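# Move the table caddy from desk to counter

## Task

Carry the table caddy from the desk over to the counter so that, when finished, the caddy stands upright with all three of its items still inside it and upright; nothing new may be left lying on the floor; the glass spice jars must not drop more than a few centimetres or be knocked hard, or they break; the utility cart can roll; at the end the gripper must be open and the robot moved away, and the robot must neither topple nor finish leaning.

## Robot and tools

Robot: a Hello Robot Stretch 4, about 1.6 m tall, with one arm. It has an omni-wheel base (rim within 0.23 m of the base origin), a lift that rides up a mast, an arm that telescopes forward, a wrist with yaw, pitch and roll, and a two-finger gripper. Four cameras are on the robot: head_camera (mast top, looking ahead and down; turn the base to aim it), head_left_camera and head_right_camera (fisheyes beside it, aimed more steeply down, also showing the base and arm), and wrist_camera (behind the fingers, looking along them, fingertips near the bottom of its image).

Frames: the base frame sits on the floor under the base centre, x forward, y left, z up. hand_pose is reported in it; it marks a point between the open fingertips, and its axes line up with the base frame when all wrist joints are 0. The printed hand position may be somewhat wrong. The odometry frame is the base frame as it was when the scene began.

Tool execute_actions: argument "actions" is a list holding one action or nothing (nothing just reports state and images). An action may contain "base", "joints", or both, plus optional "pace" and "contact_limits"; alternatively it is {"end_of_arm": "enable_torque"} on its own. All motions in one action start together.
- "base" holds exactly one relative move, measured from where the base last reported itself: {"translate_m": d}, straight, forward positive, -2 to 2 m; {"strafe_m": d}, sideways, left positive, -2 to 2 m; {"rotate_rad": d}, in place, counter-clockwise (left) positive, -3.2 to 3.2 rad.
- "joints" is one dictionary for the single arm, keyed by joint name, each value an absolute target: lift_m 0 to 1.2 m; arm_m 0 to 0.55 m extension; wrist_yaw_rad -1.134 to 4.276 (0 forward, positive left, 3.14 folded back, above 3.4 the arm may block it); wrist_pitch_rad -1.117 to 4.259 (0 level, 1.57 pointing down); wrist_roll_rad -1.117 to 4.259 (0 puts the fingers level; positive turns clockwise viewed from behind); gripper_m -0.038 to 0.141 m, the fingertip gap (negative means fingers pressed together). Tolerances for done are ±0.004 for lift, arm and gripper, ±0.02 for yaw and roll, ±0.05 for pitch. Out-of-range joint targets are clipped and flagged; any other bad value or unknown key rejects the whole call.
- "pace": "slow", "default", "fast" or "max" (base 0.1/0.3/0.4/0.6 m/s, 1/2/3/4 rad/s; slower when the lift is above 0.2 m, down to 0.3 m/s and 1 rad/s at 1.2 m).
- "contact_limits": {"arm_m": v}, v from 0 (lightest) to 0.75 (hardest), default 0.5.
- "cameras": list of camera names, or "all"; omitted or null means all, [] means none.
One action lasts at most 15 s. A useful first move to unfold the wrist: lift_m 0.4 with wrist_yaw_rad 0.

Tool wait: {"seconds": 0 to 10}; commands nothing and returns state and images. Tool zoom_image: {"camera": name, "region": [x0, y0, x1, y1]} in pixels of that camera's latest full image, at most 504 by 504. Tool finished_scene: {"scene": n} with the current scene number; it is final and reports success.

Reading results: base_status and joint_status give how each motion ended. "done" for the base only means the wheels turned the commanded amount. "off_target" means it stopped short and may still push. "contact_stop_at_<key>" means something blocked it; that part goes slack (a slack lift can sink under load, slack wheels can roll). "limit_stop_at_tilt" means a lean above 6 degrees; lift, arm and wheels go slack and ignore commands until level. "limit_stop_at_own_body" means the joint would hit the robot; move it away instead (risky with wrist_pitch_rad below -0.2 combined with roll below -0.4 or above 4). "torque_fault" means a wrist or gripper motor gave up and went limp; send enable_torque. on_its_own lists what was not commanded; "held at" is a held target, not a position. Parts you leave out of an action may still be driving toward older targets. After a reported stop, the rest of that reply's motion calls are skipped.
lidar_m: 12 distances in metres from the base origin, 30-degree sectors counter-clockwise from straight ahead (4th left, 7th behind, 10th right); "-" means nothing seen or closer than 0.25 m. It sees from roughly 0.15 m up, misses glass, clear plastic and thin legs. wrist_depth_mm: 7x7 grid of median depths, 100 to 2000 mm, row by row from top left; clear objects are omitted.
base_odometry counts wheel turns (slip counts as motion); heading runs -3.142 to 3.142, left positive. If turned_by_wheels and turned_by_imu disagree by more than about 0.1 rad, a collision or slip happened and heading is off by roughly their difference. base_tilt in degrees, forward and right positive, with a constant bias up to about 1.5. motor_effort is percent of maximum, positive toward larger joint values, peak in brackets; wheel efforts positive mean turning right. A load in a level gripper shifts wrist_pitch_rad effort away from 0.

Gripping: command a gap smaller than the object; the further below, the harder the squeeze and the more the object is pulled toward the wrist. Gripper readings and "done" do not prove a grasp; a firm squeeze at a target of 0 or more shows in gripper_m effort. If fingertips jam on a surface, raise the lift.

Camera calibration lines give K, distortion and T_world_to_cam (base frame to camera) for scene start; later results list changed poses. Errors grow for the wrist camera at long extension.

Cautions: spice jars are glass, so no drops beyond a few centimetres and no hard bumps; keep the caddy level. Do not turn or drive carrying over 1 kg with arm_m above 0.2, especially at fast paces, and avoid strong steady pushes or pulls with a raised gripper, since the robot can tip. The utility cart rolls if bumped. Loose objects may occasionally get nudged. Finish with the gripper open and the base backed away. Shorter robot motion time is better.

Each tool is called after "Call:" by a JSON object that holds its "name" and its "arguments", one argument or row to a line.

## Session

Call:
{"name": "execute_actions", "arguments": {
  "actions": []
}}

Scene clock: 0.00 s.
base_odometry: x=+0.000 y=+0.000 heading=+0.000 (m, m, rad; odometry frame)
turned_by_wheels: +0.000 (rad since the last result)
turned_by_imu: +0.000 (rad since the last result)
base_tilt: forward=-0.1 right=+0.1 (deg)
lidar_m: 1.97 1.72 2.01 1.91 1.98 1.85 1.46 1.52 1.40 1.36 1.45 2.08
base_status: not commanded
joint_positions: lift_m=+0.139 arm_m=+0.002 wrist_yaw_rad=+3.116 wrist_pitch_rad=+0.007 wrist_roll_rad=+0.012 gripper_m=+0.057
joint_status: not commanded
motor_effort: lift_m=+20 arm_m=-1 wrist_yaw_rad=-2 wrist_pitch_rad=-5 wrist_roll_rad=+0 gripper_m=-3 wheel_0=-1 wheel_1=+0 wheel_2=+0 (%)
hand_pose: x=-0.1136 y=+0.0949 z=+0.3150 quat_wxyz=(+0.013, -0.004, +0.006, +1.000) (m; base frame)
wrist_depth_mm: - 135 1708 1808 1863 1921 1921 / - 127 219 1863 1863 1863 1921 / - 135 214 1808 1863 1921 1983 / 135 154 1808 1808 1863 1921 1921 / 1618 1537 1499 1661 1863 1921 1983 / 946 991 213 976 196 1078 1060 / 699 293 750 - 732 732 768
pictures: head_camera, head_left_camera, head_right_camera, wrist_camera
camera_calibration (this result's frames):
wrist_camera: T_world_to_cam=[[0.0773795, 0.996721, 0.0236619, -0.102206], [0.0401128, 0.0206015, -0.998983, 0.367377], [-0.996194, 0.0782499, -0.0383871, 0.118091], [0, 0, 0, 1]] pos_world=[0.110814, 0.0850619, 0.373954]
Images, in order (width x height): head_camera 420x560, head_left_camera 420x672, head_right_camera 420x672, wrist_camera 616x392.

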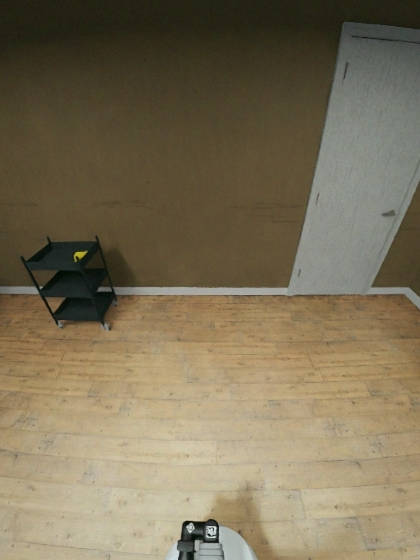

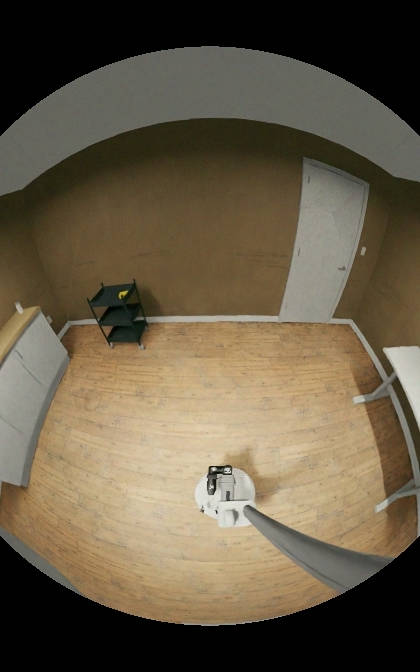

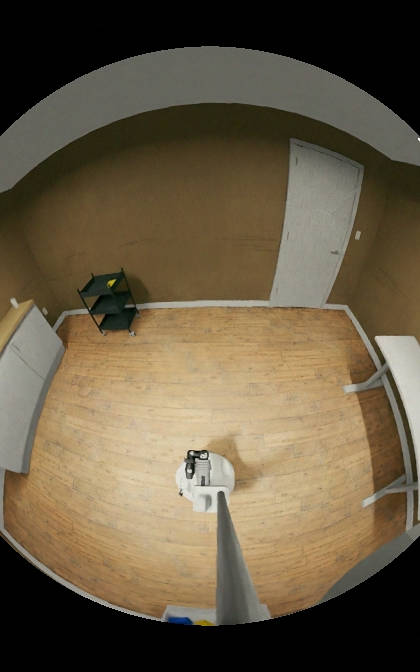

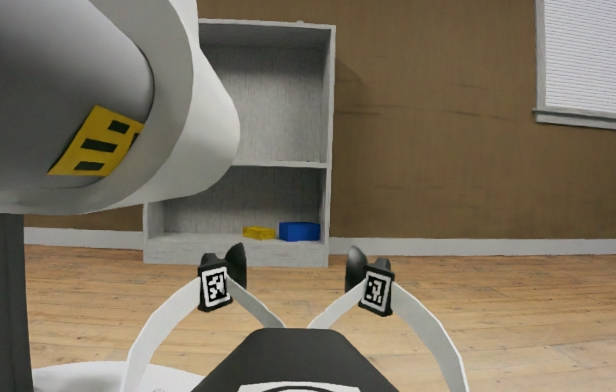

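Call:
{"name": "execute_actions", "arguments": {
  "actions": [
    {"base":{"rotate_rad":-1.6},"joints":{"lift_m":0.85,"wrist_yaw_rad":1.57}}
  ],
  "cameras": []
}}

Call:
{"name": "execute_actions", "arguments": {
  "actions": [
    {"base":{"translate_m":0.7}}
  ],
  "cameras": ["head_camera"]
}}

Call:
{"name": "zoom_image", "arguments": {
  "camera": "head_camera",
  "region": [0,150,420,400]
}}

Scene clock: 3.77 s.
base_odometry: x=+0.000 y=+0.000 heading=-1.599 (m, m, rad; odometry frame)
turned_by_wheels: -1.599 (rad since the last result)
turned_by_imu: -1.571 (rad since the last result)
base_tilt: forward=-0.2 right=+0.0 (deg)
lidar_m: 1.36 1.44 2.08 1.98 1.74 1.99 1.92 1.97 1.83 1.45 1.50 1.44
base_status: done
joint_positions: lift_m=+0.850 arm_m=+0.002 wrist_yaw_rad=+1.570 wrist_pitch_rad=+0.007 wrist_roll_rad=+0.012 gripper_m=+0.057
joint_status: all done
motor_effort: lift_m=+24(27) arm_m=-1(1) wrist_yaw_rad=-1(8) wrist_pitch_rad=-7(7) wrist_roll_rad=+0(0) gripper_m=-2(2) wheel_0=+4(8) wheel_1=+3(7) wheel_2=+2(10) (%)
hand_pose: x=+0.2602 y=+0.2884 z=+1.0257 quat_wxyz=(+0.707, +0.002, +0.007, +0.707) (m; base frame)
wrist_depth_mm: 1756 1808 1808 1863 1983 1921 - / 1756 1756 1863 1863 1863 1921 - / 1808 1863 1863 1863 1921 1983 - / 1808 1808 1921 1863 1983 1983 - / 1808 1808 1921 1921 1921 - - / 1863 1863 213 1921 196 - - / 1863 1863 1921 - - - -
pictures: none
No camera images: the call's "cameras" was empty. Leave "cameras" out to get every camera's image.

Scene clock: 7.57 s.
base_odometry: x=-0.020 y=-0.700 heading=-1.599 (m, m, rad; odometry frame)
turned_by_wheels: +0.000 (rad since the last result)
turned_by_imu: -0.001 (rad since the last result)
base_tilt: forward=-0.2 right=+0.0 (deg)
lidar_m: 0.66 0.68 1.02 1.99 2.07 2.19 2.63 2.54 1.50 1.42 1.79 0.68
base_status: done
joint_positions: lift_m=+0.850 arm_m=+0.002 wrist_yaw_rad=+1.570 wrist_pitch_rad=+0.007 wrist_roll_rad=+0.012 gripper_m=+0.057
joint_status: not commanded
motor_effort: lift_m=+23(24) arm_m=-1(1) wrist_yaw_rad=-2(1) wrist_pitch_rad=-8(5) wrist_roll_rad=-1(1) gripper_m=-3(2) wheel_0=+3(9) wheel_1=+2(9) wheel_2=+0(10) (%)
hand_pose: x=+0.2602 y=+0.2884 z=+1.0258 quat_wxyz=(+0.707, +0.002, +0.007, +0.707) (m; base frame)
wrist_depth_mm: 1756 1808 1863 1808 1921 1983 1499 / 1808 1808 1863 1921 1921 1921 1537 / 1808 1863 1863 1863 1921 - 1537 / 1808 1863 1863 1863 1921 - 1537 / 1808 1863 1863 1921 1921 - 1537 / 1863 1863 195 1863 197 - 1499 / 1808 1921 1863 - - 750 741
pictures: head_camera
Images, in order (width x height): head_camera 420x560.

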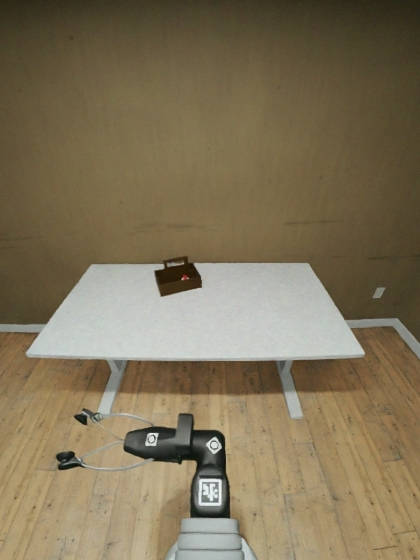

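Region (0, 150, 420, 400) of head_camera's 420x560 image, scaled by 1.200, with more detail than that image has; it fills the top 300 rows of this view, and the rest is white.

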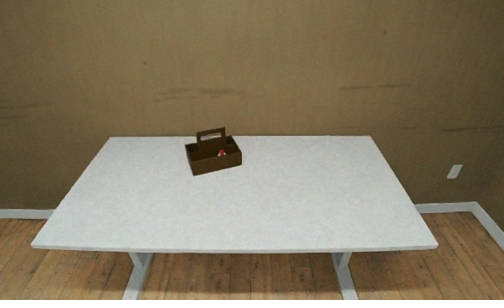

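Call:
{"name": "execute_actions", "arguments": {
  "actions": [
    {"base":{"strafe_m":0.7},"joints":{"wrist_yaw_rad":-1.12,"gripper_m":0.05,"lift_m":0.76}}
  ],
  "cameras": []
}}

Call:
{"name": "execute_actions", "arguments": {
  "actions": [
    {"base":{"translate_m":0.38},"joints":{"arm_m":0.46}}
  ],
  "cameras": ["head_camera","wrist_camera"]
}}

Scene clock: 11.50 s.
base_odometry: x=+0.680 y=-0.719 heading=-1.599 (m, m, rad; odometry frame)
turned_by_wheels: +0.000 (rad since the last result)
turned_by_imu: +0.000 (rad since the last result)
base_tilt: forward=-0.2 right=+0.0 (deg)
lidar_m: 0.64 1.46 1.35 1.26 1.32 1.83 2.67 2.74 2.24 2.14 0.96 0.69
base_status: done
joint_positions: lift_m=+0.760 arm_m=+0.002 wrist_yaw_rad=-1.120 wrist_pitch_rad=+0.007 wrist_roll_rad=+0.012 gripper_m=+0.050
joint_status: all done
motor_effort: lift_m=+14(21) arm_m=-1(1) wrist_yaw_rad=-2(7) wrist_pitch_rad=-7(6) wrist_roll_rad=-1(1) gripper_m=-3(7) wheel_0=-2(10) wheel_1=-1(9) wheel_2=+0(0) (%)
hand_pose: x=+0.2196 y=-0.2977 z=+0.9365 quat_wxyz=(+0.847, +0.007, +0.000, -0.531) (m; base frame)
wrist_depth_mm: 1255 1576 - - - - 1921 / 1255 1576 - - - - 1921 / 1255 1537 - - - - 1921 / 1255 1576 - - - - 1921 / 1160 1205 1336 - - - 1921 / 691 723 213 - 198 - 1921 / 554 1537 1397 - 1921 1808 1808
pictures: none
No camera images: the call's "cameras" was empty. Leave "cameras" out to get every camera's image.

Scene clock: 14.27 s.
base_odometry: x=+0.669 y=-1.099 heading=-1.599 (m, m, rad; odometry frame)
turned_by_wheels: +0.000 (rad since the last result)
turned_by_imu: -0.001 (rad since the last result)
base_tilt: forward=-0.2 right=+0.0 (deg)
lidar_m: 0.28 0.30 1.33 1.26 1.35 1.85 3.06 3.14 2.23 1.22 0.42 0.32
base_status: done
joint_positions: lift_m=+0.760 arm_m=+0.459 wrist_yaw_rad=-1.120 wrist_pitch_rad=+0.007 wrist_roll_rad=+0.012 gripper_m=+0.050
joint_status: all done
motor_effort: lift_m=+14(14) arm_m=+5(6) wrist_yaw_rad=-3(3) wrist_pitch_rad=-5(4) wrist_roll_rad=-1(1) gripper_m=-4(4) wheel_0=+3(5) wheel_1=+2(3) wheel_2=+1(9) (%)
hand_pose: x=+0.6772 y=-0.2977 z=+0.9365 quat_wxyz=(+0.847, +0.007, +0.000, -0.531) (m; base frame)
wrist_depth_mm: 469 585 809 1281 - - 1863 / 466 591 820 1281 - - 1921 / 473 597 831 1336 - - 1863 / 480 609 842 1336 - - 1921 / 484 609 768 1205 - - 1921 / 480 585 213 591 198 788 788 / 484 480 430 - 539 535 564
pictures: head_camera, wrist_camera
camera_calibration (this result's frames):
wrist_camera: T_world_to_cam=[[-0.920941, -0.388982, 0.0236663, 0.476669], [-0.0367272, 0.0261743, -0.998982, 1.01831], [0.387967, -0.920873, -0.0383912, -0.27432], [0, 0, 0, 1]] pos_world=[0.582811, -0.0938519, 0.995466]
Images, in order (width x height): head_camera 420x560, wrist_camera 616x392.

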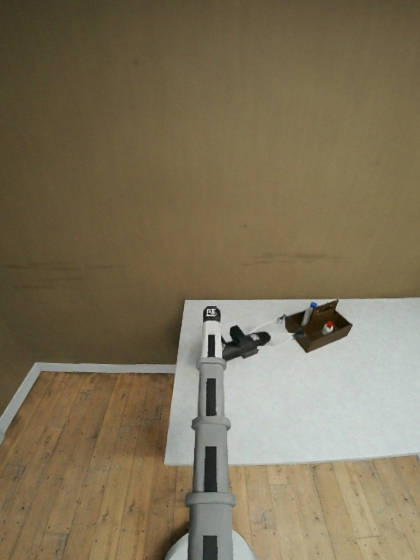

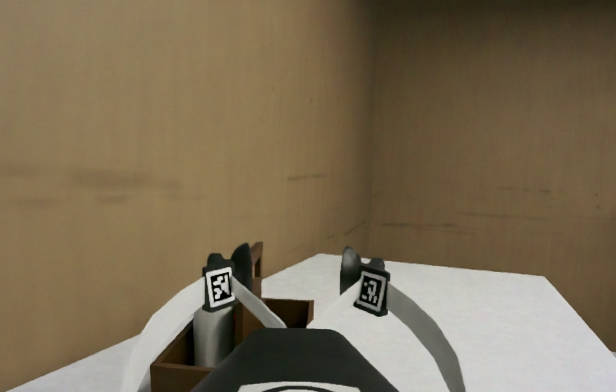

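Call:
{"name": "execute_actions", "arguments": {
  "actions": [
    {"base":{"strafe_m":-0.1},"joints":{"arm_m":0.545,"lift_m":0.77,"wrist_pitch_rad":0.2},"pace":"slow"}
  ],
  "cameras": ["head_camera","wrist_camera"]
}}

Scene clock: 16.53 s.
base_odometry: x=+0.569 y=-1.096 heading=-1.599 (m, m, rad; odometry frame)
turned_by_wheels: +0.000 (rad since the last result)
turned_by_imu: -0.001 (rad since the last result)
base_tilt: forward=-0.2 right=+0.0 (deg)
lidar_m: 0.27 0.31 1.40 1.38 1.43 1.97 3.07 3.14 2.07 1.21 0.40 0.29
base_status: done
joint_positions: lift_m=+0.770 arm_m=+0.544 wrist_yaw_rad=-1.120 wrist_pitch_rad=+0.202 wrist_roll_rad=+0.012 gripper_m=+0.050
joint_status: all done
motor_effort: lift_m=+24(23) arm_m=+5(6) wrist_yaw_rad=-2(3) wrist_pitch_rad=-4(4) wrist_roll_rad=-1(1) gripper_m=-4(4) wheel_0=+3(8) wheel_1=-4(11) wheel_2=+0(4) (%)
hand_pose: x=+0.7595 y=-0.2925 z=+0.8899 quat_wxyz=(+0.843, +0.058, +0.082, -0.529) (m; base frame)
wrist_depth_mm: 382 469 640 991 1921 1863 1708 / 387 484 668 1025 - 1921 1756 / 394 496 691 1098 - 1921 1808 / 404 512 707 1025 1708 1983 1863 / 413 525 322 484 707 732 732 / 418 469 213 362 198 508 512 / 373 322 327 - 392 389 410
pictures: head_camera, wrist_camera
camera_calibration (this result's frames):
wrist_camera: T_world_to_cam=[[-0.918581, -0.393838, 0.0331659, 0.543999], [-0.12057, 0.199319, -0.972489, 1.06543], [0.376393, -0.897309, -0.230575, -0.116507], [0, 0, 0, 1]] pos_world=[0.672018, -0.102655, 0.991211]
Images, in order (width x height): head_camera 420x560, wrist_camera 616x392.

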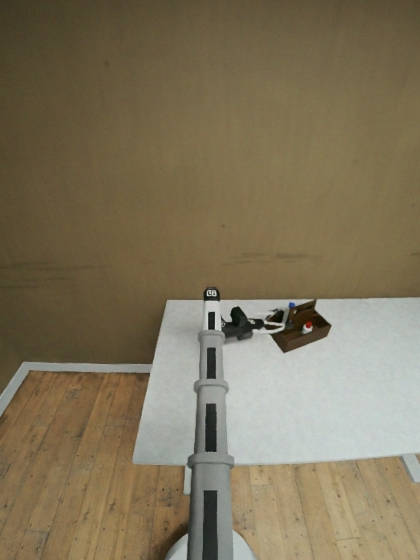

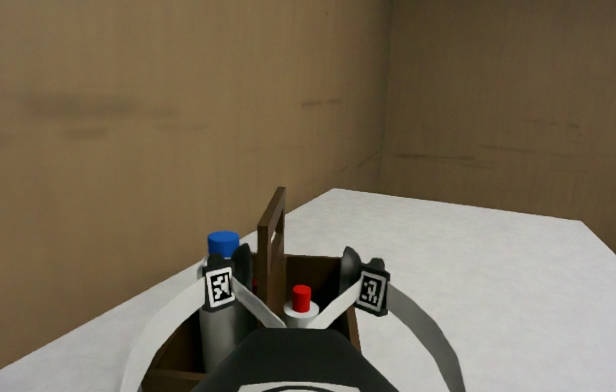

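Call:
{"name": "execute_actions", "arguments": {
  "actions": [
    {"joints":{"lift_m":0.85,"wrist_pitch_rad":0.3}}
  ],
  "cameras": []
}}

Call:
{"name": "execute_actions", "arguments": {
  "actions": [
    {"base":{"translate_m":0.07},"pace":"slow"}
  ],
  "cameras": []
}}

Call:
{"name": "execute_actions", "arguments": {
  "actions": [
    {"base":{"strafe_m":-0.11},"pace":"slow"}
  ],
  "cameras": []
}}

Call:
{"name": "execute_actions", "arguments": {
  "actions": [
    {"joints":{"lift_m":0.81},"pace":"slow"}
  ],
  "cameras": ["head_camera","wrist_camera"]
}}

Scene clock: 18.00 s.
base_odometry: x=+0.569 y=-1.096 heading=-1.599 (m, m, rad; odometry frame)
turned_by_wheels: +0.000 (rad since the last result)
turned_by_imu: -0.001 (rad since the last result)
base_tilt: forward=-0.3 right=+0.0 (deg)
lidar_m: 0.28 0.30 1.40 1.39 1.45 1.98 3.05 3.12 2.10 1.21 0.43 0.29
base_status: not commanded
joint_positions: lift_m=+0.850 arm_m=+0.544 wrist_yaw_rad=-1.120 wrist_pitch_rad=+0.302 wrist_roll_rad=+0.012 gripper_m=+0.050
joint_status: all done
motor_effort: lift_m=+24(27) arm_m=+5(5) wrist_yaw_rad=-2(3) wrist_pitch_rad=-6(5) wrist_roll_rad=+0(0) gripper_m=-3(4) wheel_0=+3(3) wheel_1=-4(4) wheel_2=+0(0) (%)
hand_pose: x=+0.7564 y=-0.2860 z=+0.9420 quat_wxyz=(+0.837, +0.085, +0.124, -0.526) (m; base frame)
wrist_depth_mm: 379 466 640 976 1863 1808 1661 / 387 484 668 1042 - 1863 1756 / 397 504 691 1118 - - 1808 / 407 517 732 976 1060 1983 1863 / 418 535 676 683 732 732 741 / 427 500 212 404 198 564 559 / 421 421 355 - 445 445 459
pictures: none
No camera images: the call's "cameras" was empty. Leave "cameras" out to get every camera's image.

Scene clock: 19.97 s.
base_odometry: x=+0.568 y=-1.166 heading=-1.598 (m, m, rad; odometry frame)
turned_by_wheels: +0.000 (rad since the last result)
turned_by_imu: -0.001 (rad since the last result)
base_tilt: forward=-0.2 right=+0.0 (deg)
lidar_m: 0.25 0.25 1.44 1.36 1.43 1.97 3.15 3.20 2.09 0.99 0.32 0.25
base_status: done
joint_positions: lift_m=+0.850 arm_m=+0.544 wrist_yaw_rad=-1.120 wrist_pitch_rad=+0.302 wrist_roll_rad=+0.012 gripper_m=+0.050
joint_status: not commanded
motor_effort: lift_m=+24(24) arm_m=+5(5) wrist_yaw_rad=-2(3) wrist_pitch_rad=-6(6) wrist_roll_rad=+0(1) gripper_m=-2(4) wheel_0=+3(7) wheel_1=+4(7) wheel_2=-2(7) (%)
hand_pose: x=+0.7564 y=-0.2860 z=+0.9420 quat_wxyz=(+0.837, +0.085, +0.124, -0.526) (m; base frame)
wrist_depth_mm: 314 389 530 820 1756 1808 1708 / 320 404 554 854 1921 1863 1756 / 329 418 580 931 - - 1756 / 340 433 603 931 1078 1921 1863 / 347 442 569 715 723 741 750 / 355 436 213 317 198 559 559 / 366 421 449 - 404 442 462
pictures: none
No camera images: the call's "cameras" was empty. Leave "cameras" out to get every camera's image.

Scene clock: 22.20 s.
base_odometry: x=+0.458 y=-1.163 heading=-1.598 (m, m, rad; odometry frame)
turned_by_wheels: +0.000 (rad since the last result)
turned_by_imu: -0.001 (rad since the last result)
base_tilt: forward=-0.1 right=+0.0 (deg)
lidar_m: 0.25 0.25 0.32 1.48 1.52 2.14 3.13 3.19 2.01 0.95 0.32 0.25
base_status: done
joint_positions: lift_m=+0.850 arm_m=+0.544 wrist_yaw_rad=-1.120 wrist_pitch_rad=+0.302 wrist_roll_rad=+0.012 gripper_m=+0.050
joint_status: not commanded
motor_effort: lift_m=+24(24) arm_m=+5(5) wrist_yaw_rad=-2(2) wrist_pitch_rad=-3(5) wrist_roll_rad=+0(1) gripper_m=-5(4) wheel_0=+3(8) wheel_1=-3(4) wheel_2=+0(2) (%)
hand_pose: x=+0.7564 y=-0.2860 z=+0.9420 quat_wxyz=(+0.837, +0.085, +0.124, -0.526) (m; base frame)
wrist_depth_mm: 317 392 535 820 1756 1708 1618 / 324 404 559 866 1863 1756 1661 / 334 418 585 917 - 1863 1756 / 342 433 609 931 1060 1863 1808 / 351 445 580 715 732 741 750 / 359 439 213 303 198 554 559 / 373 418 413 - 442 442 459
pictures: none
No camera images: the call's "cameras" was empty. Leave "cameras" out to get every camera's image.

Scene clock: 23.37 s.
base_odometry: x=+0.458 y=-1.163 heading=-1.598 (m, m, rad; odometry frame)
turned_by_wheels: +0.000 (rad since the last result)
turned_by_imu: +0.000 (rad since the last result)
base_tilt: forward=-0.2 right=+0.0 (deg)
lidar_m: 0.25 0.25 0.32 1.50 1.55 2.12 3.13 3.20 2.02 0.98 0.33 0.25
base_status: not commanded
joint_positions: lift_m=+0.810 arm_m=+0.544 wrist_yaw_rad=-1.120 wrist_pitch_rad=+0.302 wrist_roll_rad=+0.012 gripper_m=+0.050
joint_status: all done
motor_effort: lift_m=+13(22) arm_m=+5(5) wrist_yaw_rad=-3(2) wrist_pitch_rad=-7(4) wrist_roll_rad=+0(0) gripper_m=-2(5) wheel_0=+3(3) wheel_1=-3(3) wheel_2=+0(0) (%)
hand_pose: x=+0.7564 y=-0.2860 z=+0.9029 quat_wxyz=(+0.837, +0.085, +0.124, -0.526) (m; base frame)
wrist_depth_mm: 319 392 539 820 1756 1708 1576 / 324 404 564 866 1863 1756 1661 / 334 421 585 917 - 1863 1708 / 342 436 609 842 931 976 1756 / 351 449 569 603 647 654 661 / 359 436 213 246 198 492 496 / 362 373 211 - 377 392 407
pictures: head_camera, wrist_camera
camera_calibration (this result's frames):
wrist_camera: T_world_to_cam=[[-0.917042, -0.397015, 0.0375822, 0.537196], [-0.162367, 0.285636, -0.944483, 1.10741], [0.364239, -0.872233, -0.326403, -0.00365161], [0, 0, 0, 1]] pos_world=[0.673769, -0.106226, 1.02455]
Images, in order (width x height): head_camera 420x560, wrist_camera 616x392.

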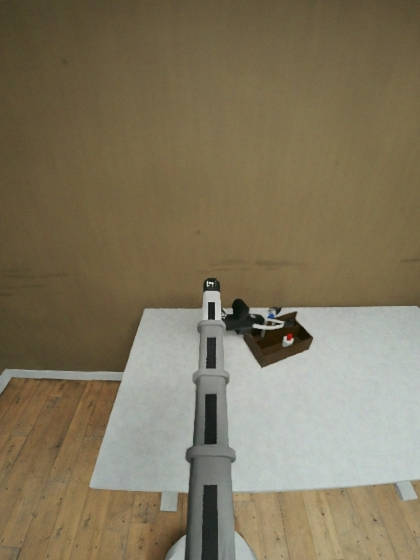

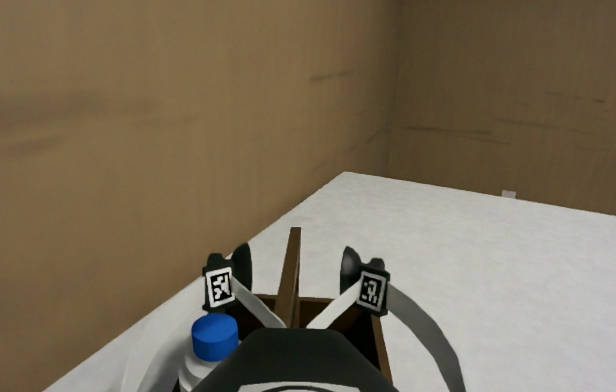

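Call:
{"name": "execute_actions", "arguments": {
  "actions": [
    {"base":{"strafe_m":-0.025},"joints":{"arm_m":0.55,"gripper_m":0.03},"pace":"slow"}
  ],
  "cameras": ["wrist_camera"]
}}

Call:
{"name": "execute_actions", "arguments": {
  "actions": [
    {"joints":{"lift_m":0.788},"pace":"slow"}
  ],
  "cameras": ["head_camera","wrist_camera"]
}}

Scene clock: 24.67 s.
base_odometry: x=+0.433 y=-1.163 heading=-1.598 (m, m, rad; odometry frame)
turned_by_wheels: +0.000 (rad since the last result)
turned_by_imu: +0.000 (rad since the last result)
base_tilt: forward=-0.2 right=+0.1 (deg)
lidar_m: 0.25 0.25 0.32 1.51 1.60 2.17 3.13 3.19 1.98 0.97 0.32 0.25
base_status: done
joint_positions: lift_m=+0.810 arm_m=+0.549 wrist_yaw_rad=-1.120 wrist_pitch_rad=+0.302 wrist_roll_rad=+0.012 gripper_m=+0.030
joint_status: all done
motor_effort: lift_m=+13(13) arm_m=+5(5) wrist_yaw_rad=-2(3) wrist_pitch_rad=-5(4) wrist_roll_rad=-1(1) gripper_m=-5(4) wheel_0=+3(8) wheel_1=-2(7) wheel_2=+0(1) (%)
hand_pose: x=+0.7614 y=-0.2860 z=+0.9029 quat_wxyz=(+0.837, +0.085, +0.124, -0.526) (m; base frame)
wrist_depth_mm: 314 387 530 809 1708 1708 1576 / 320 399 554 854 1863 1756 1618 / 329 415 580 917 1921 1808 1708 / 336 427 609 854 917 1808 1708 / 345 442 569 634 647 654 668 / 353 430 190 206 332 496 496 / 366 364 195 - 379 394 407
pictures: wrist_camera
camera_calibration (this result's frames):
wrist_camera: T_world_to_cam=[[-0.917042, -0.397015, 0.037582, 0.541766], [-0.162367, 0.285636, -0.944483, 1.10822], [0.364239, -0.872233, -0.326403, -0.00546652], [0, 0, 0, 1]] pos_world=[0.678751, -0.106226, 1.02455]
Images, in order (width x height): wrist_camera 616x392.

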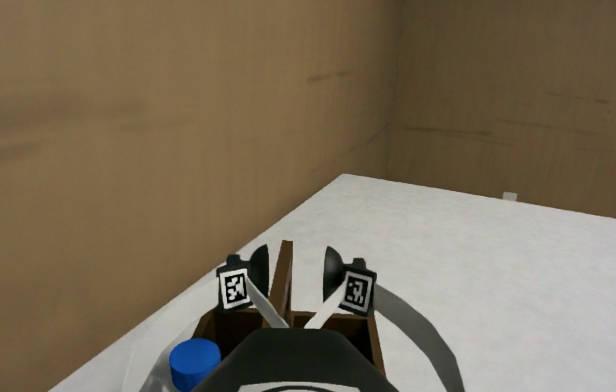

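Scene clock: 25.60 s.
base_odometry: x=+0.433 y=-1.163 heading=-1.598 (m, m, rad; odometry frame)
turned_by_wheels: +0.000 (rad since the last result)
turned_by_imu: +0.000 (rad since the last result)
base_tilt: forward=-0.2 right=+0.0 (deg)
lidar_m: 0.25 0.25 0.33 1.50 1.58 2.19 3.13 3.16 1.99 0.99 0.31 0.25
base_status: not commanded
joint_positions: lift_m=+0.789 arm_m=+0.549 wrist_yaw_rad=-1.119 wrist_pitch_rad=+0.297 wrist_roll_rad=+0.012 gripper_m=+0.030
joint_status: all done
motor_effort: lift_m=+11(19) arm_m=+4(5) wrist_yaw_rad=-5(6) wrist_pitch_rad=+11(10) wrist_roll_rad=-1(1) gripper_m=-5(3) wheel_0=+3(3) wheel_1=-2(2) wheel_2=+0(0) (%)
hand_pose: x=+0.7619 y=-0.2864 z=+0.8825 quat_wxyz=(+0.838, +0.083, +0.122, -0.526) (m; base frame)
wrist_depth_mm: 314 387 521 809 1661 1708 1576 / 319 402 549 854 1808 1756 1661 / 327 415 574 904 1863 1863 1708 / 336 427 603 809 891 917 1808 / 343 439 564 564 615 621 627 / 353 415 189 196 306 466 466 / 355 334 179 - 355 370 382
pictures: head_camera, wrist_camera
camera_calibration (this result's frames):
wrist_camera: T_world_to_cam=[[-0.91673, -0.397757, 0.0373651, 0.542633], [-0.160554, 0.281157, -0.946136, 1.08795], [0.365827, -0.87335, -0.321606, -0.0183825], [0, 0, 0, 1]] pos_world=[0.678847, -0.106103, 1.00316]
Images, in order (width x height): head_camera 420x560, wrist_camera 616x392.

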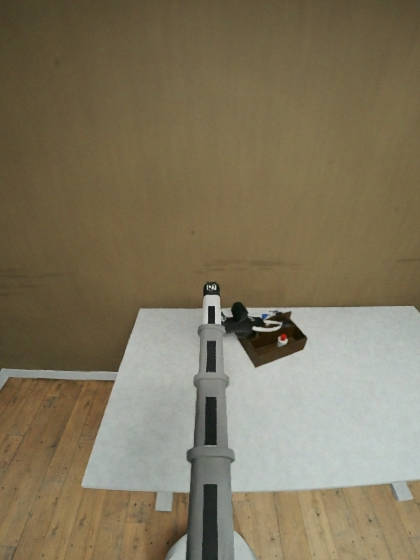

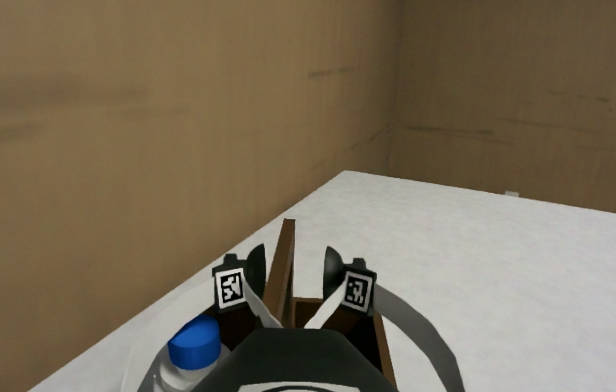

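Call:
{"name": "execute_actions", "arguments": {
  "actions": [
    {"base":{"strafe_m":0.018},"pace":"slow"}
  ],
  "cameras": ["wrist_camera"]
}}

Scene clock: 26.77 s.
base_odometry: x=+0.451 y=-1.163 heading=-1.598 (m, m, rad; odometry frame)
turned_by_wheels: +0.000 (rad since the last result)
turned_by_imu: -0.001 (rad since the last result)
base_tilt: forward=-0.2 right=+0.0 (deg)
lidar_m: 0.25 0.25 0.31 1.49 1.54 2.09 3.14 3.19 2.03 0.95 0.32 0.25
base_status: done
joint_positions: lift_m=+0.788 arm_m=+0.549 wrist_yaw_rad=-1.119 wrist_pitch_rad=+0.301 wrist_roll_rad=+0.012 gripper_m=+0.030
joint_status: not commanded
motor_effort: lift_m=+13(13) arm_m=+4(5) wrist_yaw_rad=-5(8) wrist_pitch_rad=-3(10) wrist_roll_rad=+0(0) gripper_m=-5(5) wheel_0=-2(4) wheel_1=+3(9) wheel_2=+0(3) (%)
hand_pose: x=+0.7618 y=-0.2860 z=+0.8811 quat_wxyz=(+0.837, +0.085, +0.124, -0.526) (m; base frame)
wrist_depth_mm: 314 384 525 809 1708 1708 1576 / 319 399 549 842 1863 1808 1661 / 325 415 574 917 1921 1863 1708 / 336 430 597 809 866 891 1756 / 345 442 554 554 603 615 615 / 353 415 189 178 301 459 459 / 355 342 196 - 298 364 379
pictures: wrist_camera
camera_calibration (this result's frames):
wrist_camera: T_world_to_cam=[[-0.916755, -0.39768, 0.0375603, 0.542531], [-0.16237, 0.285083, -0.94465, 1.08765], [0.364961, -0.872111, -0.325922, -0.0136722], [0, 0, 0, 1]] pos_world=[0.67896, -0.106241, 1.00262]
Images, in order (width x height): wrist_camera 616x392.

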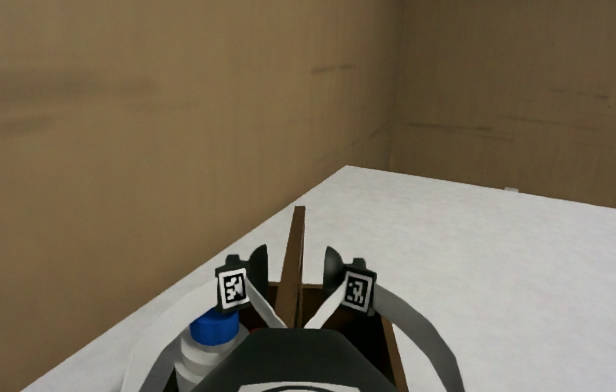

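Call:
{"name": "execute_actions", "arguments": {
  "actions": [
    {"joints":{"gripper_m":-0.035}}
  ],
  "cameras": ["wrist_camera"]
}}

Call:
{"name": "execute_actions", "arguments": {
  "actions": [
    {"joints":{"lift_m":0.83},"pace":"slow"}
  ],
  "cameras": ["head_camera","wrist_camera"]
}}

Scene clock: 28.20 s.
base_odometry: x=+0.451 y=-1.163 heading=-1.598 (m, m, rad; odometry frame)
turned_by_wheels: +0.000 (rad since the last result)
turned_by_imu: -0.001 (rad since the last result)
base_tilt: forward=-0.2 right=+0.0 (deg)
lidar_m: 0.25 0.25 0.33 1.50 1.54 2.15 3.12 3.20 2.01 0.99 0.34 0.25
base_status: not commanded
joint_positions: lift_m=+0.788 arm_m=+0.549 wrist_yaw_rad=-1.120 wrist_pitch_rad=+0.306 wrist_roll_rad=+0.012 gripper_m=-0.034
joint_status: all done
motor_effort: lift_m=+14(14) arm_m=+4(4) wrist_yaw_rad=-3(5) wrist_pitch_rad=-17(16) wrist_roll_rad=-1(1) gripper_m=-22(22) wheel_0=-2(2) wheel_1=+3(3) wheel_2=+0(1) (%)
hand_pose: x=+0.7614 y=-0.2857 z=+0.8797 quat_wxyz=(+0.837, +0.086, +0.126, -0.526) (m; base frame)
wrist_depth_mm: 312 387 525 809 1708 1756 1576 / 319 399 544 854 1808 1756 1661 / 327 413 574 917 1921 1863 1756 / 338 430 603 820 854 891 1708 / 345 442 559 539 591 603 603 / 355 404 180 198 183 452 452 / 347 336 184 - 347 362 375
pictures: wrist_camera
camera_calibration (this result's frames):
wrist_camera: T_world_to_cam=[[-0.916934, -0.397249, 0.0377517, 0.54248], [-0.164044, 0.289017, -0.943164, 1.08732], [0.363761, -0.871012, -0.330176, -0.00873372], [0, 0, 0, 1]] pos_world=[0.678963, -0.106359, 1.00215]
Images, in order (width x height): wrist_camera 616x392.

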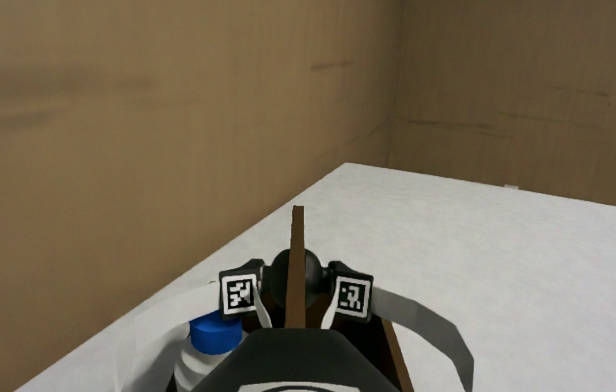

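Scene clock: 29.40 s.
base_odometry: x=+0.451 y=-1.163 heading=-1.598 (m, m, rad; odometry frame)
turned_by_wheels: +0.000 (rad since the last result)
turned_by_imu: +0.000 (rad since the last result)
base_tilt: forward=-0.1 right=+0.1 (deg)
lidar_m: 0.25 0.25 0.32 1.49 1.56 2.13 3.12 3.18 2.00 0.97 0.33 0.25
base_status: not commanded
joint_positions: lift_m=+0.829 arm_m=+0.549 wrist_yaw_rad=-1.120 wrist_pitch_rad=+0.307 wrist_roll_rad=+0.012 gripper_m=-0.034
joint_status: all done
motor_effort: lift_m=+26(27) arm_m=+4(4) wrist_yaw_rad=-3(3) wrist_pitch_rad=-17(18) wrist_roll_rad=-1(1) gripper_m=-19(19) wheel_0=-2(2) wheel_1=+3(3) wheel_2=+0(0) (%)
hand_pose: x=+0.7614 y=-0.2856 z=+0.9206 quat_wxyz=(+0.837, +0.086, +0.126, -0.526) (m; base frame)
wrist_depth_mm: 314 387 525 798 1708 1756 1618 / 319 399 549 854 1863 1808 1661 / 327 413 580 917 1983 1863 1661 / 338 430 603 866 960 1863 1756 / 345 442 591 621 676 683 691 / 353 415 180 197 182 517 517 / 366 387 184 - 351 415 427
pictures: head_camera, wrist_camera
camera_calibration (this result's frames):
wrist_camera: T_world_to_cam=[[-0.916922, -0.397273, 0.0377859, 0.540887], [-0.164375, 0.289701, -0.942897, 1.126], [0.363641, -0.870774, -0.330935, 0.00567256], [0, 0, 0, 1]] pos_world=[0.678975, -0.106385, 1.04315]
Images, in order (width x height): head_camera 420x560, wrist_camera 616x392.

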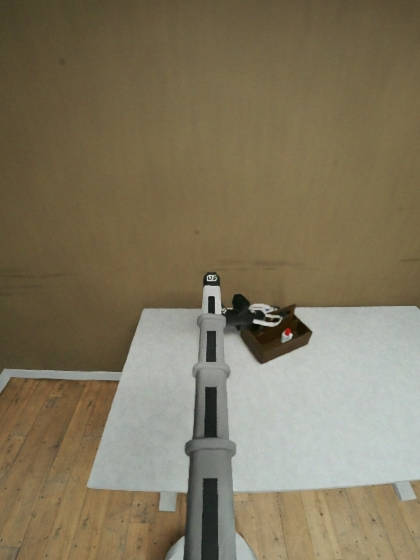

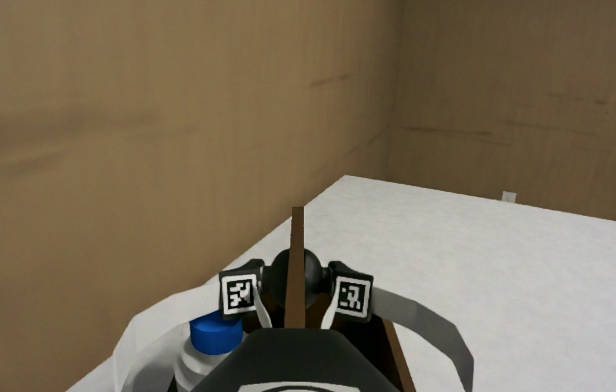

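Call:
{"name": "execute_actions", "arguments": {
  "actions": [
    {"base":{"translate_m":-0.6},"joints":{"lift_m":1.08,"arm_m":0.05},"pace":"slow"}
  ],
  "cameras": ["wrist_camera"]
}}

Call:
{"name": "execute_actions", "arguments": {
  "actions": [
    {"base":{"rotate_rad":3.2},"pace":"slow"}
  ],
  "cameras": ["head_camera"]
}}

Call:
{"name": "execute_actions", "arguments": {
  "actions": [
    {"base":{"translate_m":1.8}}
  ],
  "cameras": ["head_camera","head_right_camera"]
}}

Scene clock: 36.77 s.
base_odometry: x=+0.467 y=-0.563 heading=-1.599 (m, m, rad; odometry frame)
turned_by_wheels: +0.000 (rad since the last result)
turned_by_imu: -0.003 (rad since the last result)
base_tilt: forward=-0.3 right=+0.1 (deg)
lidar_m: 0.79 0.87 1.55 1.49 1.55 1.84 2.49 2.57 2.02 1.91 0.25 0.25
base_status: done
joint_positions: lift_m=+1.079 arm_m=+0.051 wrist_yaw_rad=-1.120 wrist_pitch_rad=+0.307 wrist_roll_rad=+0.012 gripper_m=-0.034
joint_status: all done
motor_effort: lift_m=+26(27) arm_m=-5(6) wrist_yaw_rad=-3(2) wrist_pitch_rad=-20(20) wrist_roll_rad=+0(1) gripper_m=-19(19) wheel_0=-3(3) wheel_1=-4(4) wheel_2=+3(11) (%)
hand_pose: x=+0.2629 y=-0.2856 z=+1.1705 quat_wxyz=(+0.837, +0.086, +0.126, -0.526) (m; base frame)
wrist_depth_mm: 1281 1576 - - 1863 1708 1618 / 1308 1661 - - - 1808 1661 / 1336 1708 - - - 1863 1708 / 1336 1537 - - - 1921 1756 / 1078 1098 1229 - - - 1808 / 842 854 180 197 182 1921 1808 / 732 1499 184 - 351 1708 1708
pictures: wrist_camera
camera_calibration (this result's frames):
wrist_camera: T_world_to_cam=[[-0.916981, -0.397137, 0.0377858, 0.074482], [-0.164331, 0.289725, -0.942897, 1.27979], [0.363512, -0.870828, -0.330935, 0.269663], [0, 0, 0, 1]] pos_world=[0.180583, -0.106379, 1.29314]
Images, in order (width x height): wrist_camera 616x392.

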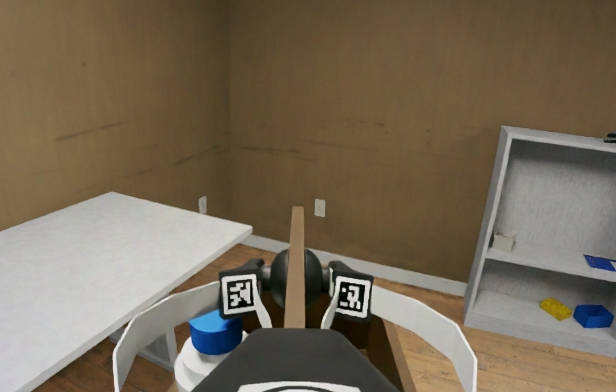

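Scene clock: 41.23 s.
base_odometry: x=+0.467 y=-0.563 heading=+1.601 (m, m, rad; odometry frame)
turned_by_wheels: +3.199 (rad since the last result)
turned_by_imu: +3.136 (rad since the last result)
base_tilt: forward=-0.2 right=+0.0 (deg)
lidar_m: 2.48 2.60 1.99 1.93 1.16 0.86 0.83 0.88 1.53 1.50 0.25 0.25
base_status: done
joint_positions: lift_m=+1.079 arm_m=+0.051 wrist_yaw_rad=-1.120 wrist_pitch_rad=+0.307 wrist_roll_rad=+0.012 gripper_m=-0.034
joint_status: not commanded
motor_effort: lift_m=+26(26) arm_m=-5(5) wrist_yaw_rad=-2(2) wrist_pitch_rad=-21(19) wrist_roll_rad=-1(1) gripper_m=-21(20) wheel_0=-4(11) wheel_1=-4(9) wheel_2=-2(5) (%)
hand_pose: x=+0.2630 y=-0.2856 z=+1.1706 quat_wxyz=(+0.837, +0.086, +0.126, -0.526) (m; base frame)
wrist_depth_mm: - 1808 1618 1430 1308 1160 1078 / - 1921 1661 1464 1336 1205 1118 / - - 1756 1576 1397 1255 1160 / - 1863 1863 1661 1464 1308 1205 / - 1808 - 1576 1499 1366 1229 / 1863 1756 180 198 182 1430 1308 / 1576 1576 184 - 355 1430 1336
pictures: head_camera
Images, in order (width x height): head_camera 420x560.

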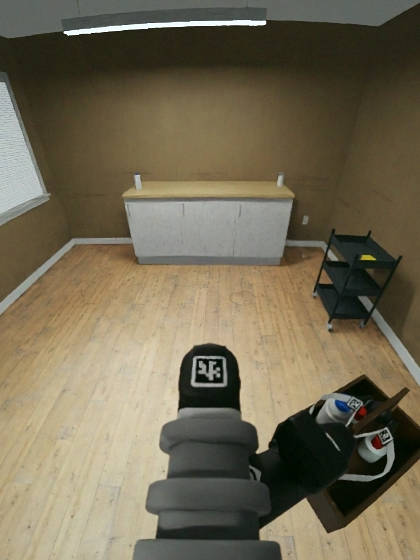

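Scene clock: 48.73 s.
base_odometry: x=+0.413 y=+1.236 heading=+1.601 (m, m, rad; odometry frame)
turned_by_wheels: +0.000 (rad since the last result)
turned_by_imu: -0.002 (rad since the last result)
base_tilt: forward=-0.2 right=+0.0 (deg)
lidar_m: 0.68 0.70 0.99 2.16 2.11 2.75 3.47 2.16 1.06 1.00 0.25 0.25
base_status: done
joint_positions: lift_m=+1.079 arm_m=+0.051 wrist_yaw_rad=-1.120 wrist_pitch_rad=+0.307 wrist_roll_rad=+0.012 gripper_m=-0.034
joint_status: not commanded
motor_effort: lift_m=+26(26) arm_m=-5(5) wrist_yaw_rad=-2(3) wrist_pitch_rad=-18(18) wrist_roll_rad=-1(0) gripper_m=-19(22) wheel_0=+1(8) wheel_1=+1(8) wheel_2=+2(11) (%)
hand_pose: x=+0.2629 y=-0.2856 z=+1.1706 quat_wxyz=(+0.837, +0.086, +0.126, -0.526) (m; base frame)
wrist_depth_mm: 1042 1229 1618 1499 1336 1182 1138 / 1042 1281 1661 1537 1397 1255 1160 / 1078 1336 1756 1618 1464 1308 1229 / 1025 991 1863 1661 1499 1366 1255 / 723 750 917 1661 1576 1366 1281 / 574 627 180 197 182 1078 1008 / 580 661 185 - 353 1138 1160
pictures: head_camera, head_right_camera
Images, in order (width x height): head_camera 420x560, head_right_camera 420x672.

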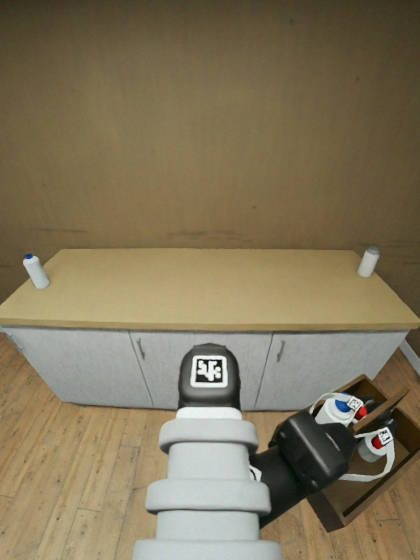

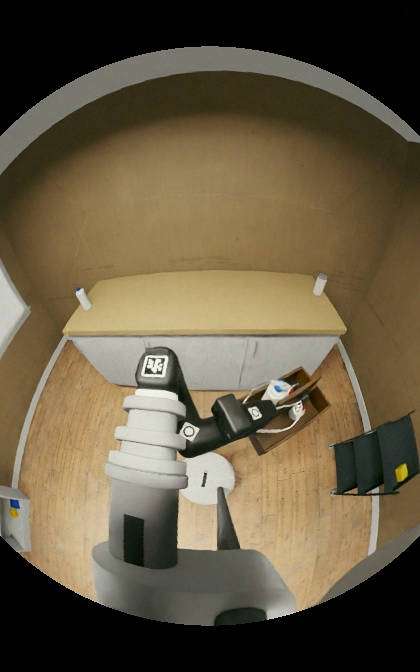

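Call:
{"name": "execute_actions", "arguments": {
  "actions": [
    {"base":{"translate_m":0.33},"pace":"slow"}
  ],
  "cameras": []
}}

Call:
{"name": "execute_actions", "arguments": {
  "actions": [
    {"joints":{"arm_m":0.37},"pace":"slow"}
  ],
  "cameras": []
}}

Call:
{"name": "execute_actions", "arguments": {
  "actions": [
    {"joints":{"lift_m":1.0},"pace":"slow"}
  ],
  "cameras": ["head_camera","wrist_camera"]
}}

Scene clock: 53.63 s.
base_odometry: x=+0.403 y=+1.565 heading=+1.601 (m, m, rad; odometry frame)
turned_by_wheels: +0.000 (rad since the last result)
turned_by_imu: -0.002 (rad since the last result)
base_tilt: forward=-0.2 right=+0.0 (deg)
lidar_m: 0.35 0.38 0.56 2.13 2.27 2.80 3.83 2.17 1.05 1.05 0.25 0.25
base_status: done
joint_positions: lift_m=+1.079 arm_m=+0.051 wrist_yaw_rad=-1.120 wrist_pitch_rad=+0.307 wrist_roll_rad=+0.012 gripper_m=-0.034
joint_status: not commanded
motor_effort: lift_m=+26(26) arm_m=-5(5) wrist_yaw_rad=-2(2) wrist_pitch_rad=-19(18) wrist_roll_rad=+0(1) gripper_m=-20(18) wheel_0=+4(8) wheel_1=+3(5) wheel_2=-3(7) (%)
hand_pose: x=+0.2629 y=-0.2856 z=+1.1706 quat_wxyz=(+0.837, +0.086, +0.126, -0.526) (m; base frame)
wrist_depth_mm: 750 904 1205 1430 1336 1229 1118 / 759 931 1229 1537 1397 1255 1182 / 778 960 1308 1618 1464 1308 1229 / 798 976 1160 1708 1537 1366 1281 / 723 741 768 741 1618 1464 1308 / 559 564 180 197 182 1464 1366 / 469 459 185 - 353 1464 1160
pictures: none
No camera images: the call's "cameras" was empty. Leave "cameras" out to get every camera's image.

Scene clock: 58.10 s.
base_odometry: x=+0.403 y=+1.565 heading=+1.601 (m, m, rad; odometry frame)
turned_by_wheels: +0.000 (rad since the last result)
turned_by_imu: -0.002 (rad since the last result)
base_tilt: forward=-0.1 right=+0.1 (deg)
lidar_m: 0.36 0.38 0.53 2.15 2.27 2.78 3.82 2.18 1.06 1.04 0.50 0.37
base_status: not commanded
joint_positions: lift_m=+1.079 arm_m=+0.369 wrist_yaw_rad=-1.120 wrist_pitch_rad=+0.307 wrist_roll_rad=+0.012 gripper_m=-0.034
joint_status: all done
motor_effort: lift_m=+26(25) arm_m=+5(6) wrist_yaw_rad=-2(2) wrist_pitch_rad=-17(18) wrist_roll_rad=+0(1) gripper_m=-22(19) wheel_0=+4(4) wheel_1=+3(3) wheel_2=-3(3) (%)
hand_pose: x=+0.5812 y=-0.2856 z=+1.1706 quat_wxyz=(+0.837, +0.086, +0.126, -0.526) (m; base frame)
wrist_depth_mm: 466 569 759 1098 1366 1229 1160 / 473 585 788 1160 1430 1255 1160 / 488 603 831 1255 1464 1336 1229 / 504 634 866 1138 1576 1397 1281 / 521 647 768 732 798 1430 1308 / 530 569 180 197 182 647 1366 / 466 455 184 - 351 492 1397
pictures: none
No camera images: the call's "cameras" was empty. Leave "cameras" out to get every camera's image.

Scene clock: 59.63 s.
base_odometry: x=+0.403 y=+1.565 heading=+1.601 (m, m, rad; odometry frame)
turned_by_wheels: +0.000 (rad since the last result)
turned_by_imu: -0.001 (rad since the last result)
base_tilt: forward=-0.2 right=+0.0 (deg)
lidar_m: 0.34 0.38 0.54 2.12 2.28 2.76 3.82 2.18 1.09 1.01 0.51 0.37
base_status: not commanded
joint_positions: lift_m=+1.000 arm_m=+0.369 wrist_yaw_rad=-1.120 wrist_pitch_rad=+0.307 wrist_roll_rad=+0.012 gripper_m=-0.034
joint_status: all done
motor_effort: lift_m=+15(28) arm_m=+5(5) wrist_yaw_rad=-2(2) wrist_pitch_rad=-18(19) wrist_roll_rad=+0(1) gripper_m=-20(20) wheel_0=+4(4) wheel_1=+3(3) wheel_2=-3(3) (%)
hand_pose: x=+0.5812 y=-0.2856 z=+1.0914 quat_wxyz=(+0.837, +0.086, +0.126, -0.526) (m; base frame)
wrist_depth_mm: 466 564 759 1098 1366 1229 1138 / 477 585 798 1182 1397 1255 1182 / 492 609 831 1160 1464 1336 1229 / 500 634 798 809 1537 1366 1255 / 517 585 609 580 634 640 1336 / 442 445 180 197 183 488 1366 / 370 362 185 - 351 389 1397
pictures: head_camera, wrist_camera
camera_calibration (this result's frames):
wrist_camera: T_world_to_cam=[[-0.917007, -0.397079, 0.0377835, 0.369312], [-0.164324, 0.289768, -0.942885, 1.2575], [0.363451, -0.87084, -0.330969, 0.127876], [0, 0, 0, 1]] pos_world=[0.498822, -0.106378, 1.21404]
Images, in order (width x height): head_camera 420x560, wrist_camera 616x392.

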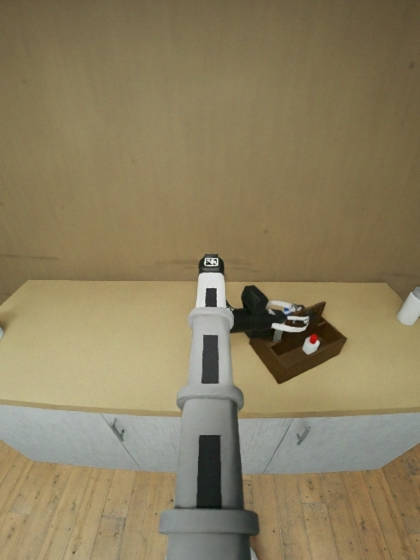

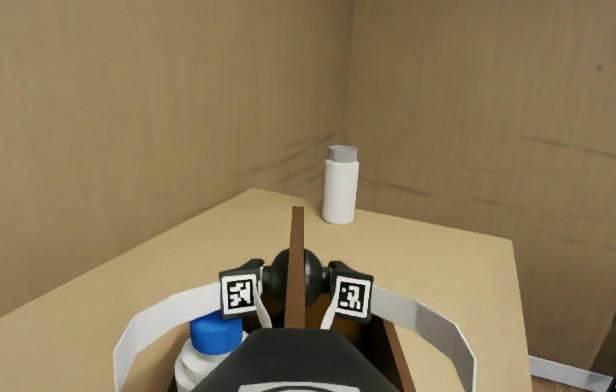

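389→362 needs about 2 cm more.

Call:
{"name": "execute_actions", "arguments": {
  "actions": [
    {"joints":{"lift_m":0.979},"pace":"slow"}
  ],
  "cameras": []
}}

Call:
{"name": "execute_actions", "arguments": {
  "actions": [
    {"joints":{"gripper_m":0.03}}
  ],
  "cameras": ["wrist_camera"]
}}

Call:
{"name": "execute_actions", "arguments": {
  "actions": [
    {"joints":{"lift_m":1.07}}
  ],
  "cameras": ["wrist_camera"]
}}

Call:
{"name": "execute_actions", "arguments": {
  "actions": [
    {"base":{"translate_m":-0.4},"joints":{"arm_m":0.01}}
  ],
  "cameras": ["head_camera"]
}}

Scene clock: 60.70 s.
base_odometry: x=+0.403 y=+1.565 heading=+1.601 (m, m, rad; odometry frame)
turned_by_wheels: +0.000 (rad since the last result)
turned_by_imu: +0.000 (rad since the last result)
base_tilt: forward=-0.2 right=+0.1 (deg)
lidar_m: 0.36 0.38 0.52 2.14 2.28 2.79 3.82 2.18 1.06 1.04 0.52 0.39
base_status: not commanded
joint_positions: lift_m=+0.979 arm_m=+0.369 wrist_yaw_rad=-1.120 wrist_pitch_rad=+0.307 wrist_roll_rad=+0.012 gripper_m=-0.034
joint_status: all done
motor_effort: lift_m=+15(18) arm_m=+5(5) wrist_yaw_rad=-2(2) wrist_pitch_rad=-18(20) wrist_roll_rad=+0(1) gripper_m=-18(21) wheel_0=+4(4) wheel_1=+3(3) wheel_2=-3(3) (%)
hand_pose: x=+0.5812 y=-0.2856 z=+1.0704 quat_wxyz=(+0.837, +0.086, +0.126, -0.526) (m; base frame)
wrist_depth_mm: 466 564 759 1078 1336 1229 1138 / 477 585 788 1160 1397 1281 1182 / 492 609 831 1138 1464 1336 1255 / 504 634 778 750 1499 1397 1255 / 504 549 564 539 591 603 1308 / 410 418 180 197 182 455 1336 / 343 336 185 - 347 359 1430
pictures: none
No camera images: the call's "cameras" was empty. Leave "cameras" out to get every camera's image.

Scene clock: 62.07 s.
base_odometry: x=+0.403 y=+1.565 heading=+1.601 (m, m, rad; odometry frame)
turned_by_wheels: +0.000 (rad since the last result)
turned_by_imu: -0.001 (rad since the last result)
base_tilt: forward=-0.2 right=+0.0 (deg)
lidar_m: 0.35 0.41 0.54 2.12 2.27 2.77 3.80 2.16 1.06 1.03 0.51 0.37
base_status: not commanded
joint_positions: lift_m=+0.979 arm_m=+0.369 wrist_yaw_rad=-1.120 wrist_pitch_rad=+0.303 wrist_roll_rad=+0.012 gripper_m=+0.030
joint_status: all done
motor_effort: lift_m=+15(15) arm_m=+5(5) wrist_yaw_rad=-2(2) wrist_pitch_rad=-7(18) wrist_roll_rad=+0(1) gripper_m=-4(17) wheel_0=+4(4) wheel_1=+3(3) wheel_2=-3(3) (%)
hand_pose: x=+0.5813 y=-0.2859 z=+1.0715 quat_wxyz=(+0.837, +0.085, +0.125, -0.526) (m; base frame)
wrist_depth_mm: 469 564 750 1098 1336 1255 1160 / 473 591 788 1205 1397 1255 1182 / 492 609 820 1138 1464 1336 1205 / 504 634 778 768 1499 1397 1281 / 508 559 574 554 603 609 1308 / 418 427 188 198 301 462 1366 / 347 340 194 - 296 366 1430
pictures: wrist_camera
camera_calibration (this result's frames):
wrist_camera: T_world_to_cam=[[-0.917092, -0.396897, 0.037619, 0.370344], [-0.162714, 0.286484, -0.944167, 1.23832], [0.363959, -0.872009, -0.327313, 0.116421], [0, 0, 0, 1]] pos_world=[0.498759, -0.106251, 1.19335]
Images, in order (width x height): wrist_camera 616x392.

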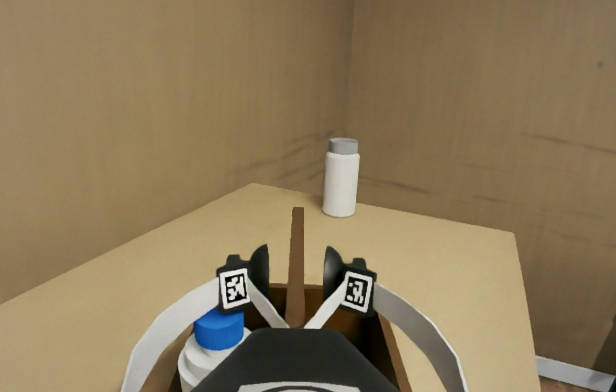

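Scene clock: 63.47 s.
base_odometry: x=+0.403 y=+1.565 heading=+1.601 (m, m, rad; odometry frame)
turned_by_wheels: +0.000 (rad since the last result)
turned_by_imu: -0.001 (rad since the last result)
base_tilt: forward=-0.2 right=+0.0 (deg)
lidar_m: 0.35 0.37 0.54 2.14 2.29 2.76 3.81 2.15 1.06 1.06 0.50 0.37
base_status: not commanded
joint_positions: lift_m=+1.070 arm_m=+0.369 wrist_yaw_rad=-1.120 wrist_pitch_rad=+0.303 wrist_roll_rad=+0.012 gripper_m=+0.030
joint_status: all done
motor_effort: lift_m=+24(24) arm_m=+5(5) wrist_yaw_rad=-2(2) wrist_pitch_rad=-7(8) wrist_roll_rad=-1(0) gripper_m=-6(5) wheel_0=+4(4) wheel_1=+3(3) wheel_2=-3(3) (%)
hand_pose: x=+0.5813 y=-0.2860 z=+1.1618 quat_wxyz=(+0.837, +0.085, +0.125, -0.526) (m; base frame)
wrist_depth_mm: 466 564 750 1098 1366 1229 1138 / 477 585 788 1182 1430 1308 1182 / 488 609 831 1229 1464 1336 1205 / 504 634 854 1160 1537 1336 1281 / 517 654 750 741 788 1397 1308 / 525 569 190 307 544 640 1397 / 462 449 473 - 484 504 1430
pictures: wrist_camera
camera_calibration (this result's frames):
wrist_camera: T_world_to_cam=[[-0.917094, -0.396893, 0.0376138, 0.36696], [-0.162662, 0.286379, -0.944208, 1.32354], [0.363977, -0.872046, -0.327196, 0.145797], [0, 0, 0, 1]] pos_world=[0.498759, -0.106247, 1.2836]
Images, in order (width x height): wrist_camera 616x392.

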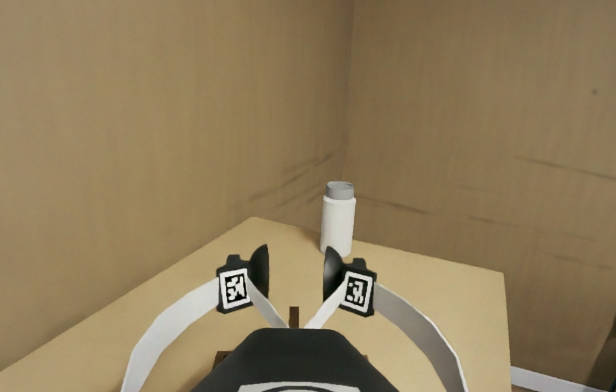

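Scene clock: 66.30 s.
base_odometry: x=+0.415 y=+1.166 heading=+1.601 (m, m, rad; odometry frame)
turned_by_wheels: +0.000 (rad since the last result)
turned_by_imu: -0.002 (rad since the last result)
base_tilt: forward=-0.2 right=+0.0 (deg)
lidar_m: 0.74 0.79 1.12 2.18 2.09 2.65 3.41 2.16 1.60 1.01 1.09 0.77
base_status: done
joint_positions: lift_m=+1.070 arm_m=+0.011 wrist_yaw_rad=-1.120 wrist_pitch_rad=+0.303 wrist_roll_rad=+0.012 gripper_m=+0.030
joint_status: all done
motor_effort: lift_m=+24(24) arm_m=-5(4) wrist_yaw_rad=-1(1) wrist_pitch_rad=-7(8) wrist_roll_rad=+0(0) gripper_m=-5(5) wheel_0=-2(7) wheel_1=-1(5) wheel_2=-2(9) (%)
hand_pose: x=+0.2229 y=-0.2860 z=+1.1618 quat_wxyz=(+0.837, +0.085, +0.125, -0.526) (m; base frame)
wrist_depth_mm: 1118 1366 1661 1464 1336 1229 1118 / 1138 1397 1708 1537 1397 1255 1138 / 1160 1464 1808 1576 1464 1308 1205 / 1008 1025 1863 1661 1499 1366 1255 / 715 831 1042 1756 1537 1255 1255 / 654 809 190 1808 991 1078 960 / 683 798 1138 - 1205 1118 1366
pictures: head_camera
Images, in order (width x height): head_camera 420x560.

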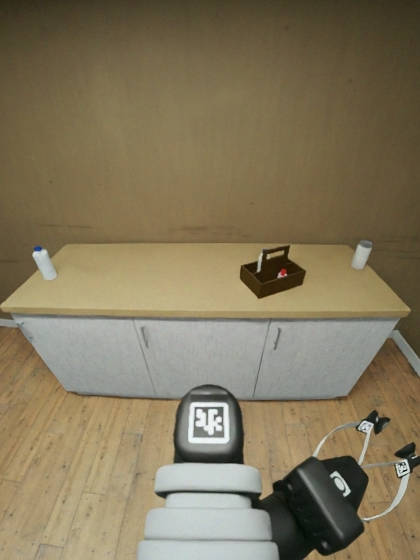

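Call:
{"name": "finished_scene", "arguments": {
  "scene": 2
}}

The scene is finished: the task was done.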